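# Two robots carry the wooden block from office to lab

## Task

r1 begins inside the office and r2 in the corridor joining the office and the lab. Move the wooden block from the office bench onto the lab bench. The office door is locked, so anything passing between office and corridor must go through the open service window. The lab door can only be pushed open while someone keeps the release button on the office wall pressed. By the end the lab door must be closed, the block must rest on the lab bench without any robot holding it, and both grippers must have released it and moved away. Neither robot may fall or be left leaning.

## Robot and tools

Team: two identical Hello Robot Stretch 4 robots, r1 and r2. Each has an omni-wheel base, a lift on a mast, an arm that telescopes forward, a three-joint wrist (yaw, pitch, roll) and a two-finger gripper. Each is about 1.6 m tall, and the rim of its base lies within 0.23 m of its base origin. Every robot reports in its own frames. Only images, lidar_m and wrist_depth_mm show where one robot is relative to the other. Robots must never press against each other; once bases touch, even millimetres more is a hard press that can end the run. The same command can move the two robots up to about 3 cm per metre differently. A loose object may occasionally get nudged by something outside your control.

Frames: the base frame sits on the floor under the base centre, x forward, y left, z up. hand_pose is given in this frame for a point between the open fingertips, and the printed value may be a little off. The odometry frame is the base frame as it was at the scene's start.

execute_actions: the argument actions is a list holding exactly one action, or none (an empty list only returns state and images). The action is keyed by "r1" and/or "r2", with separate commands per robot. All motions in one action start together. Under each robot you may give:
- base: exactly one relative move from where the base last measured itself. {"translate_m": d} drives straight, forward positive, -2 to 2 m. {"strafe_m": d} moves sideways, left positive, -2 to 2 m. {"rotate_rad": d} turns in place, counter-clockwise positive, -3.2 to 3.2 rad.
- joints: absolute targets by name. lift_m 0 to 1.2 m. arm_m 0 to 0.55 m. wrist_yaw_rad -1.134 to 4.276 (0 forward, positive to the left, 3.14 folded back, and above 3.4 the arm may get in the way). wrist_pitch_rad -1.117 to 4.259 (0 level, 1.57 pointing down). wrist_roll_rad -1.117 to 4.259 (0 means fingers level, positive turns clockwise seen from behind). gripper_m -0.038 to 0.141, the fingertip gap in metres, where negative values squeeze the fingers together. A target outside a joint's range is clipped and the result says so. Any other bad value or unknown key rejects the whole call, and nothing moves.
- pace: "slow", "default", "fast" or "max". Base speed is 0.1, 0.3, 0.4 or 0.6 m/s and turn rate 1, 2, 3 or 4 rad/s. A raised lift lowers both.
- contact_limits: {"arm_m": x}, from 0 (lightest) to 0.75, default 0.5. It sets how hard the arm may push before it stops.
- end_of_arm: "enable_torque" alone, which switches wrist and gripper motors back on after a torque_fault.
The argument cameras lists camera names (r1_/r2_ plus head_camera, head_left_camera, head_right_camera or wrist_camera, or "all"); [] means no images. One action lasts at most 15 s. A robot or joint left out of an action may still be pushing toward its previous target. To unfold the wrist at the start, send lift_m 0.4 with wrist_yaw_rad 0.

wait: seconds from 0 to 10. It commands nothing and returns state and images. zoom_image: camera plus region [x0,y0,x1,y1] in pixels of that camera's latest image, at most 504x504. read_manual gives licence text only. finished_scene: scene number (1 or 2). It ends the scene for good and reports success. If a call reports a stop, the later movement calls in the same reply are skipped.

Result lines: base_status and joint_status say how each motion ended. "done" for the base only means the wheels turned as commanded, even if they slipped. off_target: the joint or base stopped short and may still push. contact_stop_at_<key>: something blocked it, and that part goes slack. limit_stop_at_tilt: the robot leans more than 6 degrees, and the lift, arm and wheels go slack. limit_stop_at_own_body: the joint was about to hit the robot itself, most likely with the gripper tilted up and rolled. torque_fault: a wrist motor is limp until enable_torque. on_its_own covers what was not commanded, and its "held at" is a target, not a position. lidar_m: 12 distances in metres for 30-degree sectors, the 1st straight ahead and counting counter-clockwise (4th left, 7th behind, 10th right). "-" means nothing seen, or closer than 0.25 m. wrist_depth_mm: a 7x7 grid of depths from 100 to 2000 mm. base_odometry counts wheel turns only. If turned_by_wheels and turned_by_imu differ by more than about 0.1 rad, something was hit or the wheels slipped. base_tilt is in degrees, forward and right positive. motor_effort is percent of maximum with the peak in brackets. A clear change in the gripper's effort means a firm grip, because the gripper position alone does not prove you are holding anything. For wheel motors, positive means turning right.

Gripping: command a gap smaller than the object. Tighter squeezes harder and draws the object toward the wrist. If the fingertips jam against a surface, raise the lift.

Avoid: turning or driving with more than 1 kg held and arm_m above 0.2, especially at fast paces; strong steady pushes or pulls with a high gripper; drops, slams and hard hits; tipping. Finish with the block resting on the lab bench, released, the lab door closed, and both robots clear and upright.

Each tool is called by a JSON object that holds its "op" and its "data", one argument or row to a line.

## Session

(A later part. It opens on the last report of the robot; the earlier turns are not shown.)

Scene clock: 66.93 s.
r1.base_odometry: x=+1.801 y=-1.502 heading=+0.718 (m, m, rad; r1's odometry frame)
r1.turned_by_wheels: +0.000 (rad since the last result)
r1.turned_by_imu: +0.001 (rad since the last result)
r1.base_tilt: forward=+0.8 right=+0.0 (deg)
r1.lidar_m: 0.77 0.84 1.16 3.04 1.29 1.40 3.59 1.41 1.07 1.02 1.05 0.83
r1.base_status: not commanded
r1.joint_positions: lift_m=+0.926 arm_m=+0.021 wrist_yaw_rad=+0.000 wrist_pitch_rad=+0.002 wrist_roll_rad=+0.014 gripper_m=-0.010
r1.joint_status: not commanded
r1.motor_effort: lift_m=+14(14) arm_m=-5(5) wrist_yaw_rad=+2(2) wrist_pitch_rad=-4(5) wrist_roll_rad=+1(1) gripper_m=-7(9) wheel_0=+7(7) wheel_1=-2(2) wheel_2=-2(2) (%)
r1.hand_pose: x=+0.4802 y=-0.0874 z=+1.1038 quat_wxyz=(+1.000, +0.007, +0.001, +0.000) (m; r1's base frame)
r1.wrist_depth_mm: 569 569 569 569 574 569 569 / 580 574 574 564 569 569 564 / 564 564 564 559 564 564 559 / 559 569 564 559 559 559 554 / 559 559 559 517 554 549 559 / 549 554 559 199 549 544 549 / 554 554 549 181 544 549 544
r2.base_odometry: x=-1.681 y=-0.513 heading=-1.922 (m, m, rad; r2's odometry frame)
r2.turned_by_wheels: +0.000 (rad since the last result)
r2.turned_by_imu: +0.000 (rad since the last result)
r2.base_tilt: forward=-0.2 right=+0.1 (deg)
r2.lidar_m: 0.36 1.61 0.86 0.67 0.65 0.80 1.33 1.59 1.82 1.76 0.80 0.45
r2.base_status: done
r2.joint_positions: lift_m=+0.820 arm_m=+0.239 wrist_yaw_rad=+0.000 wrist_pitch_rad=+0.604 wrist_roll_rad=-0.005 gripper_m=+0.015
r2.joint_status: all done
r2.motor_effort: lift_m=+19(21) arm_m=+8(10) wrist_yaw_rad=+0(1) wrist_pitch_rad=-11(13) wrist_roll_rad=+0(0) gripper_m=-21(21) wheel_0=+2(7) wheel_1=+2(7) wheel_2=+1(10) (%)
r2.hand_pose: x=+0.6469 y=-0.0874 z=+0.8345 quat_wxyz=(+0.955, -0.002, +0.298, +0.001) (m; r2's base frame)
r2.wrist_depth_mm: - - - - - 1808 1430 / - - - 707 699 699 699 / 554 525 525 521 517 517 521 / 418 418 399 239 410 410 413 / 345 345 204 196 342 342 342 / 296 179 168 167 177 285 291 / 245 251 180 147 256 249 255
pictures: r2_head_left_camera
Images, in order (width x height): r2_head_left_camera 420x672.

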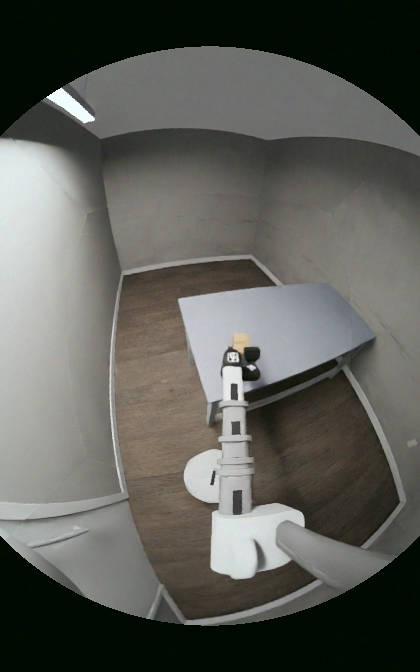

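{"op": "execute_actions", "data": {
  "actions": [
    {"r2":{"joints":{"lift_m":0.783}}}
  ],
  "cameras": []
}}

{"op": "execute_actions", "data": {
  "actions": [
    {"r2":{"joints":{"gripper_m":0.125}}}
  ],
  "cameras": []
}}

{"op": "execute_actions", "data": {
  "actions": [
    {"r2":{"base":{"translate_m":-0.25},"joints":{"arm_m":0.005,"lift_m":0.81},"pace":"fast"}}
  ],
  "cameras": ["r2_head_left_camera"]
}}

Scene clock: 68.40 s.
r1.base_odometry: x=+1.801 y=-1.502 heading=+0.718 (m, m, rad; r1's odometry frame)
r1.turned_by_wheels: +0.000 (rad since the last result)
r1.turned_by_imu: +0.001 (rad since the last result)
r1.base_tilt: forward=+0.8 right=-0.1 (deg)
r1.lidar_m: 0.77 0.85 1.15 3.04 1.29 1.41 3.60 1.40 1.07 1.02 1.07 0.84
r1.base_status: not commanded
r1.joint_positions: lift_m=+0.926 arm_m=+0.021 wrist_yaw_rad=+0.000 wrist_pitch_rad=+0.002 wrist_roll_rad=+0.014 gripper_m=-0.010
r1.joint_status: not commanded
r1.motor_effort: lift_m=+14(14) arm_m=-5(5) wrist_yaw_rad=+2(2) wrist_pitch_rad=-5(6) wrist_roll_rad=+1(1) gripper_m=-10(9) wheel_0=+7(7) wheel_1=-2(2) wheel_2=-2(2) (%)
r1.hand_pose: x=+0.4802 y=-0.0874 z=+1.1038 quat_wxyz=(+1.000, +0.007, +0.001, +0.000) (m; r1's base frame)
r1.wrist_depth_mm: 574 569 569 574 574 564 564 / 569 564 569 569 574 574 564 / 564 569 564 554 564 564 564 / 569 559 559 559 564 549 559 / 559 559 554 521 559 554 559 / 554 549 549 198 549 544 544 / 544 549 554 182 539 539 544
r2.base_odometry: x=-1.681 y=-0.513 heading=-1.922 (m, m, rad; r2's odometry frame)
r2.turned_by_wheels: +0.000 (rad since the last result)
r2.turned_by_imu: +0.000 (rad since the last result)
r2.base_tilt: forward=-0.2 right=+0.1 (deg)
r2.lidar_m: 0.34 1.56 0.84 0.67 0.65 0.81 1.35 1.61 1.82 1.78 0.83 0.42
r2.base_status: not commanded
r2.joint_positions: lift_m=+0.783 arm_m=+0.239 wrist_yaw_rad=+0.000 wrist_pitch_rad=+0.604 wrist_roll_rad=-0.005 gripper_m=+0.015
r2.joint_status: all done
r2.motor_effort: lift_m=+19(19) arm_m=+8(8) wrist_yaw_rad=+0(1) wrist_pitch_rad=-11(12) wrist_roll_rad=+1(0) gripper_m=-23(23) wheel_0=+2(2) wheel_1=+2(3) wheel_2=+1(1) (%)
r2.hand_pose: x=+0.6469 y=-0.0874 z=+0.7975 quat_wxyz=(+0.955, -0.002, +0.298, +0.001) (m; r2's base frame)
r2.wrist_depth_mm: - - - - - 1708 891 / - 597 603 591 591 591 585 / 445 442 442 439 439 439 436 / 355 353 340 240 351 349 347 / 294 293 204 196 291 289 290 / 251 179 168 167 177 240 247 / 208 213 179 147 217 211 216
pictures: none
No camera images: the call's "cameras" was empty. Leave "cameras" out to get every camera's image.

Scene clock: 70.40 s.
r1.base_odometry: x=+1.801 y=-1.502 heading=+0.718 (m, m, rad; r1's odometry frame)
r1.turned_by_wheels: +0.000 (rad since the last result)
r1.turned_by_imu: +0.001 (rad since the last result)
r1.base_tilt: forward=+0.9 right=+0.0 (deg)
r1.lidar_m: 0.77 0.85 1.16 3.05 1.30 1.39 3.60 1.41 1.06 1.02 1.07 0.85
r1.base_status: not commanded
r1.joint_positions: lift_m=+0.926 arm_m=+0.021 wrist_yaw_rad=+0.000 wrist_pitch_rad=+0.002 wrist_roll_rad=+0.014 gripper_m=-0.010
r1.joint_status: not commanded
r1.motor_effort: lift_m=+15(14) arm_m=-5(5) wrist_yaw_rad=+2(3) wrist_pitch_rad=-4(5) wrist_roll_rad=+1(1) gripper_m=-7(9) wheel_0=+7(7) wheel_1=-2(2) wheel_2=-2(2) (%)
r1.hand_pose: x=+0.4802 y=-0.0874 z=+1.1038 quat_wxyz=(+1.000, +0.007, +0.001, +0.000) (m; r1's base frame)
r1.wrist_depth_mm: 569 574 574 574 564 569 569 / 569 569 574 569 564 569 564 / 569 564 559 564 559 559 554 / 569 569 554 559 559 569 559 / 549 554 554 512 554 554 549 / 554 554 554 199 549 549 544 / 554 554 544 181 539 544 549
r2.base_odometry: x=-1.681 y=-0.513 heading=-1.922 (m, m, rad; r2's odometry frame)
r2.turned_by_wheels: +0.000 (rad since the last result)
r2.turned_by_imu: +0.000 (rad since the last result)
r2.base_tilt: forward=-0.3 right=+0.1 (deg)
r2.lidar_m: 0.34 1.56 0.82 0.68 0.66 0.79 1.33 1.58 1.82 1.78 0.86 0.41
r2.base_status: not commanded
r2.joint_positions: lift_m=+0.783 arm_m=+0.239 wrist_yaw_rad=+0.000 wrist_pitch_rad=+0.602 wrist_roll_rad=-0.005 gripper_m=+0.125
r2.joint_status: all done
r2.motor_effort: lift_m=+19(19) arm_m=+8(8) wrist_yaw_rad=+1(0) wrist_pitch_rad=-4(12) wrist_roll_rad=+0(0) gripper_m=-2(18) wheel_0=+2(2) wheel_1=+3(3) wheel_2=+2(1) (%)
r2.hand_pose: x=+0.6474 y=-0.0874 z=+0.7981 quat_wxyz=(+0.955, -0.002, +0.296, +0.001) (m; r2's base frame)
r2.wrist_depth_mm: - - - - - 1756 917 / - 609 609 609 597 609 597 / 449 449 452 445 445 445 442 / 359 357 342 251 351 351 351 / 294 294 224 208 285 291 291 / 253 202 183 183 198 243 250 / 220 214 213 128 218 218 218
pictures: none
No camera images: the call's "cameras" was empty. Leave "cameras" out to get every camera's image.

Scene clock: 72.37 s.
r1.base_odometry: x=+1.801 y=-1.502 heading=+0.718 (m, m, rad; r1's odometry frame)
r1.turned_by_wheels: +0.000 (rad since the last result)
r1.turned_by_imu: +0.001 (rad since the last result)
r1.base_tilt: forward=+0.8 right=+0.0 (deg)
r1.lidar_m: 0.79 0.84 1.16 3.06 1.29 1.40 3.58 1.40 1.07 1.01 1.06 0.83
r1.base_status: not commanded
r1.joint_positions: lift_m=+0.926 arm_m=+0.021 wrist_yaw_rad=+0.000 wrist_pitch_rad=+0.002 wrist_roll_rad=+0.014 gripper_m=-0.010
r1.joint_status: not commanded
r1.motor_effort: lift_m=+14(14) arm_m=-5(5) wrist_yaw_rad=+2(2) wrist_pitch_rad=-4(5) wrist_roll_rad=+1(0) gripper_m=-6(8) wheel_0=+7(7) wheel_1=-2(2) wheel_2=-2(2) (%)
r1.hand_pose: x=+0.4802 y=-0.0874 z=+1.1038 quat_wxyz=(+1.000, +0.007, +0.001, +0.000) (m; r1's base frame)
r1.wrist_depth_mm: 574 580 569 569 569 564 574 / 564 569 569 564 569 564 569 / 569 564 569 564 559 559 559 / 564 559 559 559 554 554 559 / 559 559 554 512 559 549 554 / 554 554 554 199 549 544 549 / 549 544 544 182 544 549 544
r2.base_odometry: x=-1.595 y=-0.278 heading=-1.922 (m, m, rad; r2's odometry frame)
r2.turned_by_wheels: +0.000 (rad since the last result)
r2.turned_by_imu: -0.001 (rad since the last result)
r2.base_tilt: forward=-0.2 right=+0.1 (deg)
r2.lidar_m: 0.59 1.43 0.72 0.55 0.61 0.71 1.17 1.36 1.56 1.86 1.37 0.73
r2.base_status: done
r2.joint_positions: lift_m=+0.810 arm_m=+0.006 wrist_yaw_rad=+0.000 wrist_pitch_rad=+0.602 wrist_roll_rad=-0.005 gripper_m=+0.125
r2.joint_status: all done
r2.motor_effort: lift_m=+24(24) arm_m=-8(10) wrist_yaw_rad=+1(2) wrist_pitch_rad=-5(5) wrist_roll_rad=+0(0) gripper_m=+0(0) wheel_0=-1(8) wheel_1=-2(8) wheel_2=-2(10) (%)
r2.hand_pose: x=+0.4150 y=-0.0875 z=+0.8246 quat_wxyz=(+0.955, -0.002, +0.297, +0.001) (m; r2's base frame)
r2.wrist_depth_mm: - - - 1060 1060 1060 1060 / - - 691 615 691 691 683 / - 1983 512 508 564 676 1661 / 1708 1661 512 1576 1708 1708 1708 / 1397 1464 1397 1430 1430 1430 1397 / 1229 202 615 1229 931 1078 1229 / 1078 1025 1042 128 1042 1060 1060
pictures: r2_head_left_camera
Images, in order (width x height): r2_head_left_camera 420x672.

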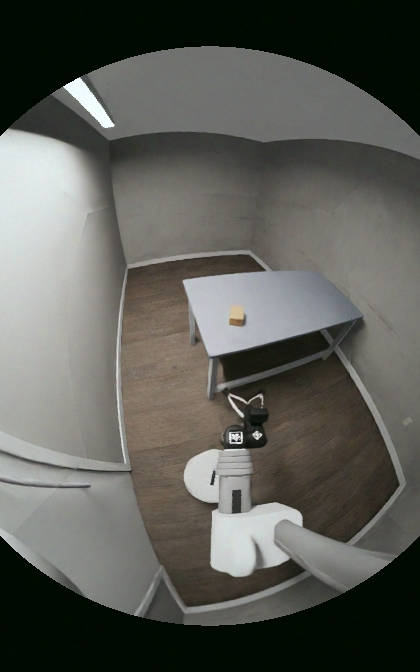

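{"op": "finished_scene", "data": {
  "scene": 2
}}

The scene is finished: the task was done.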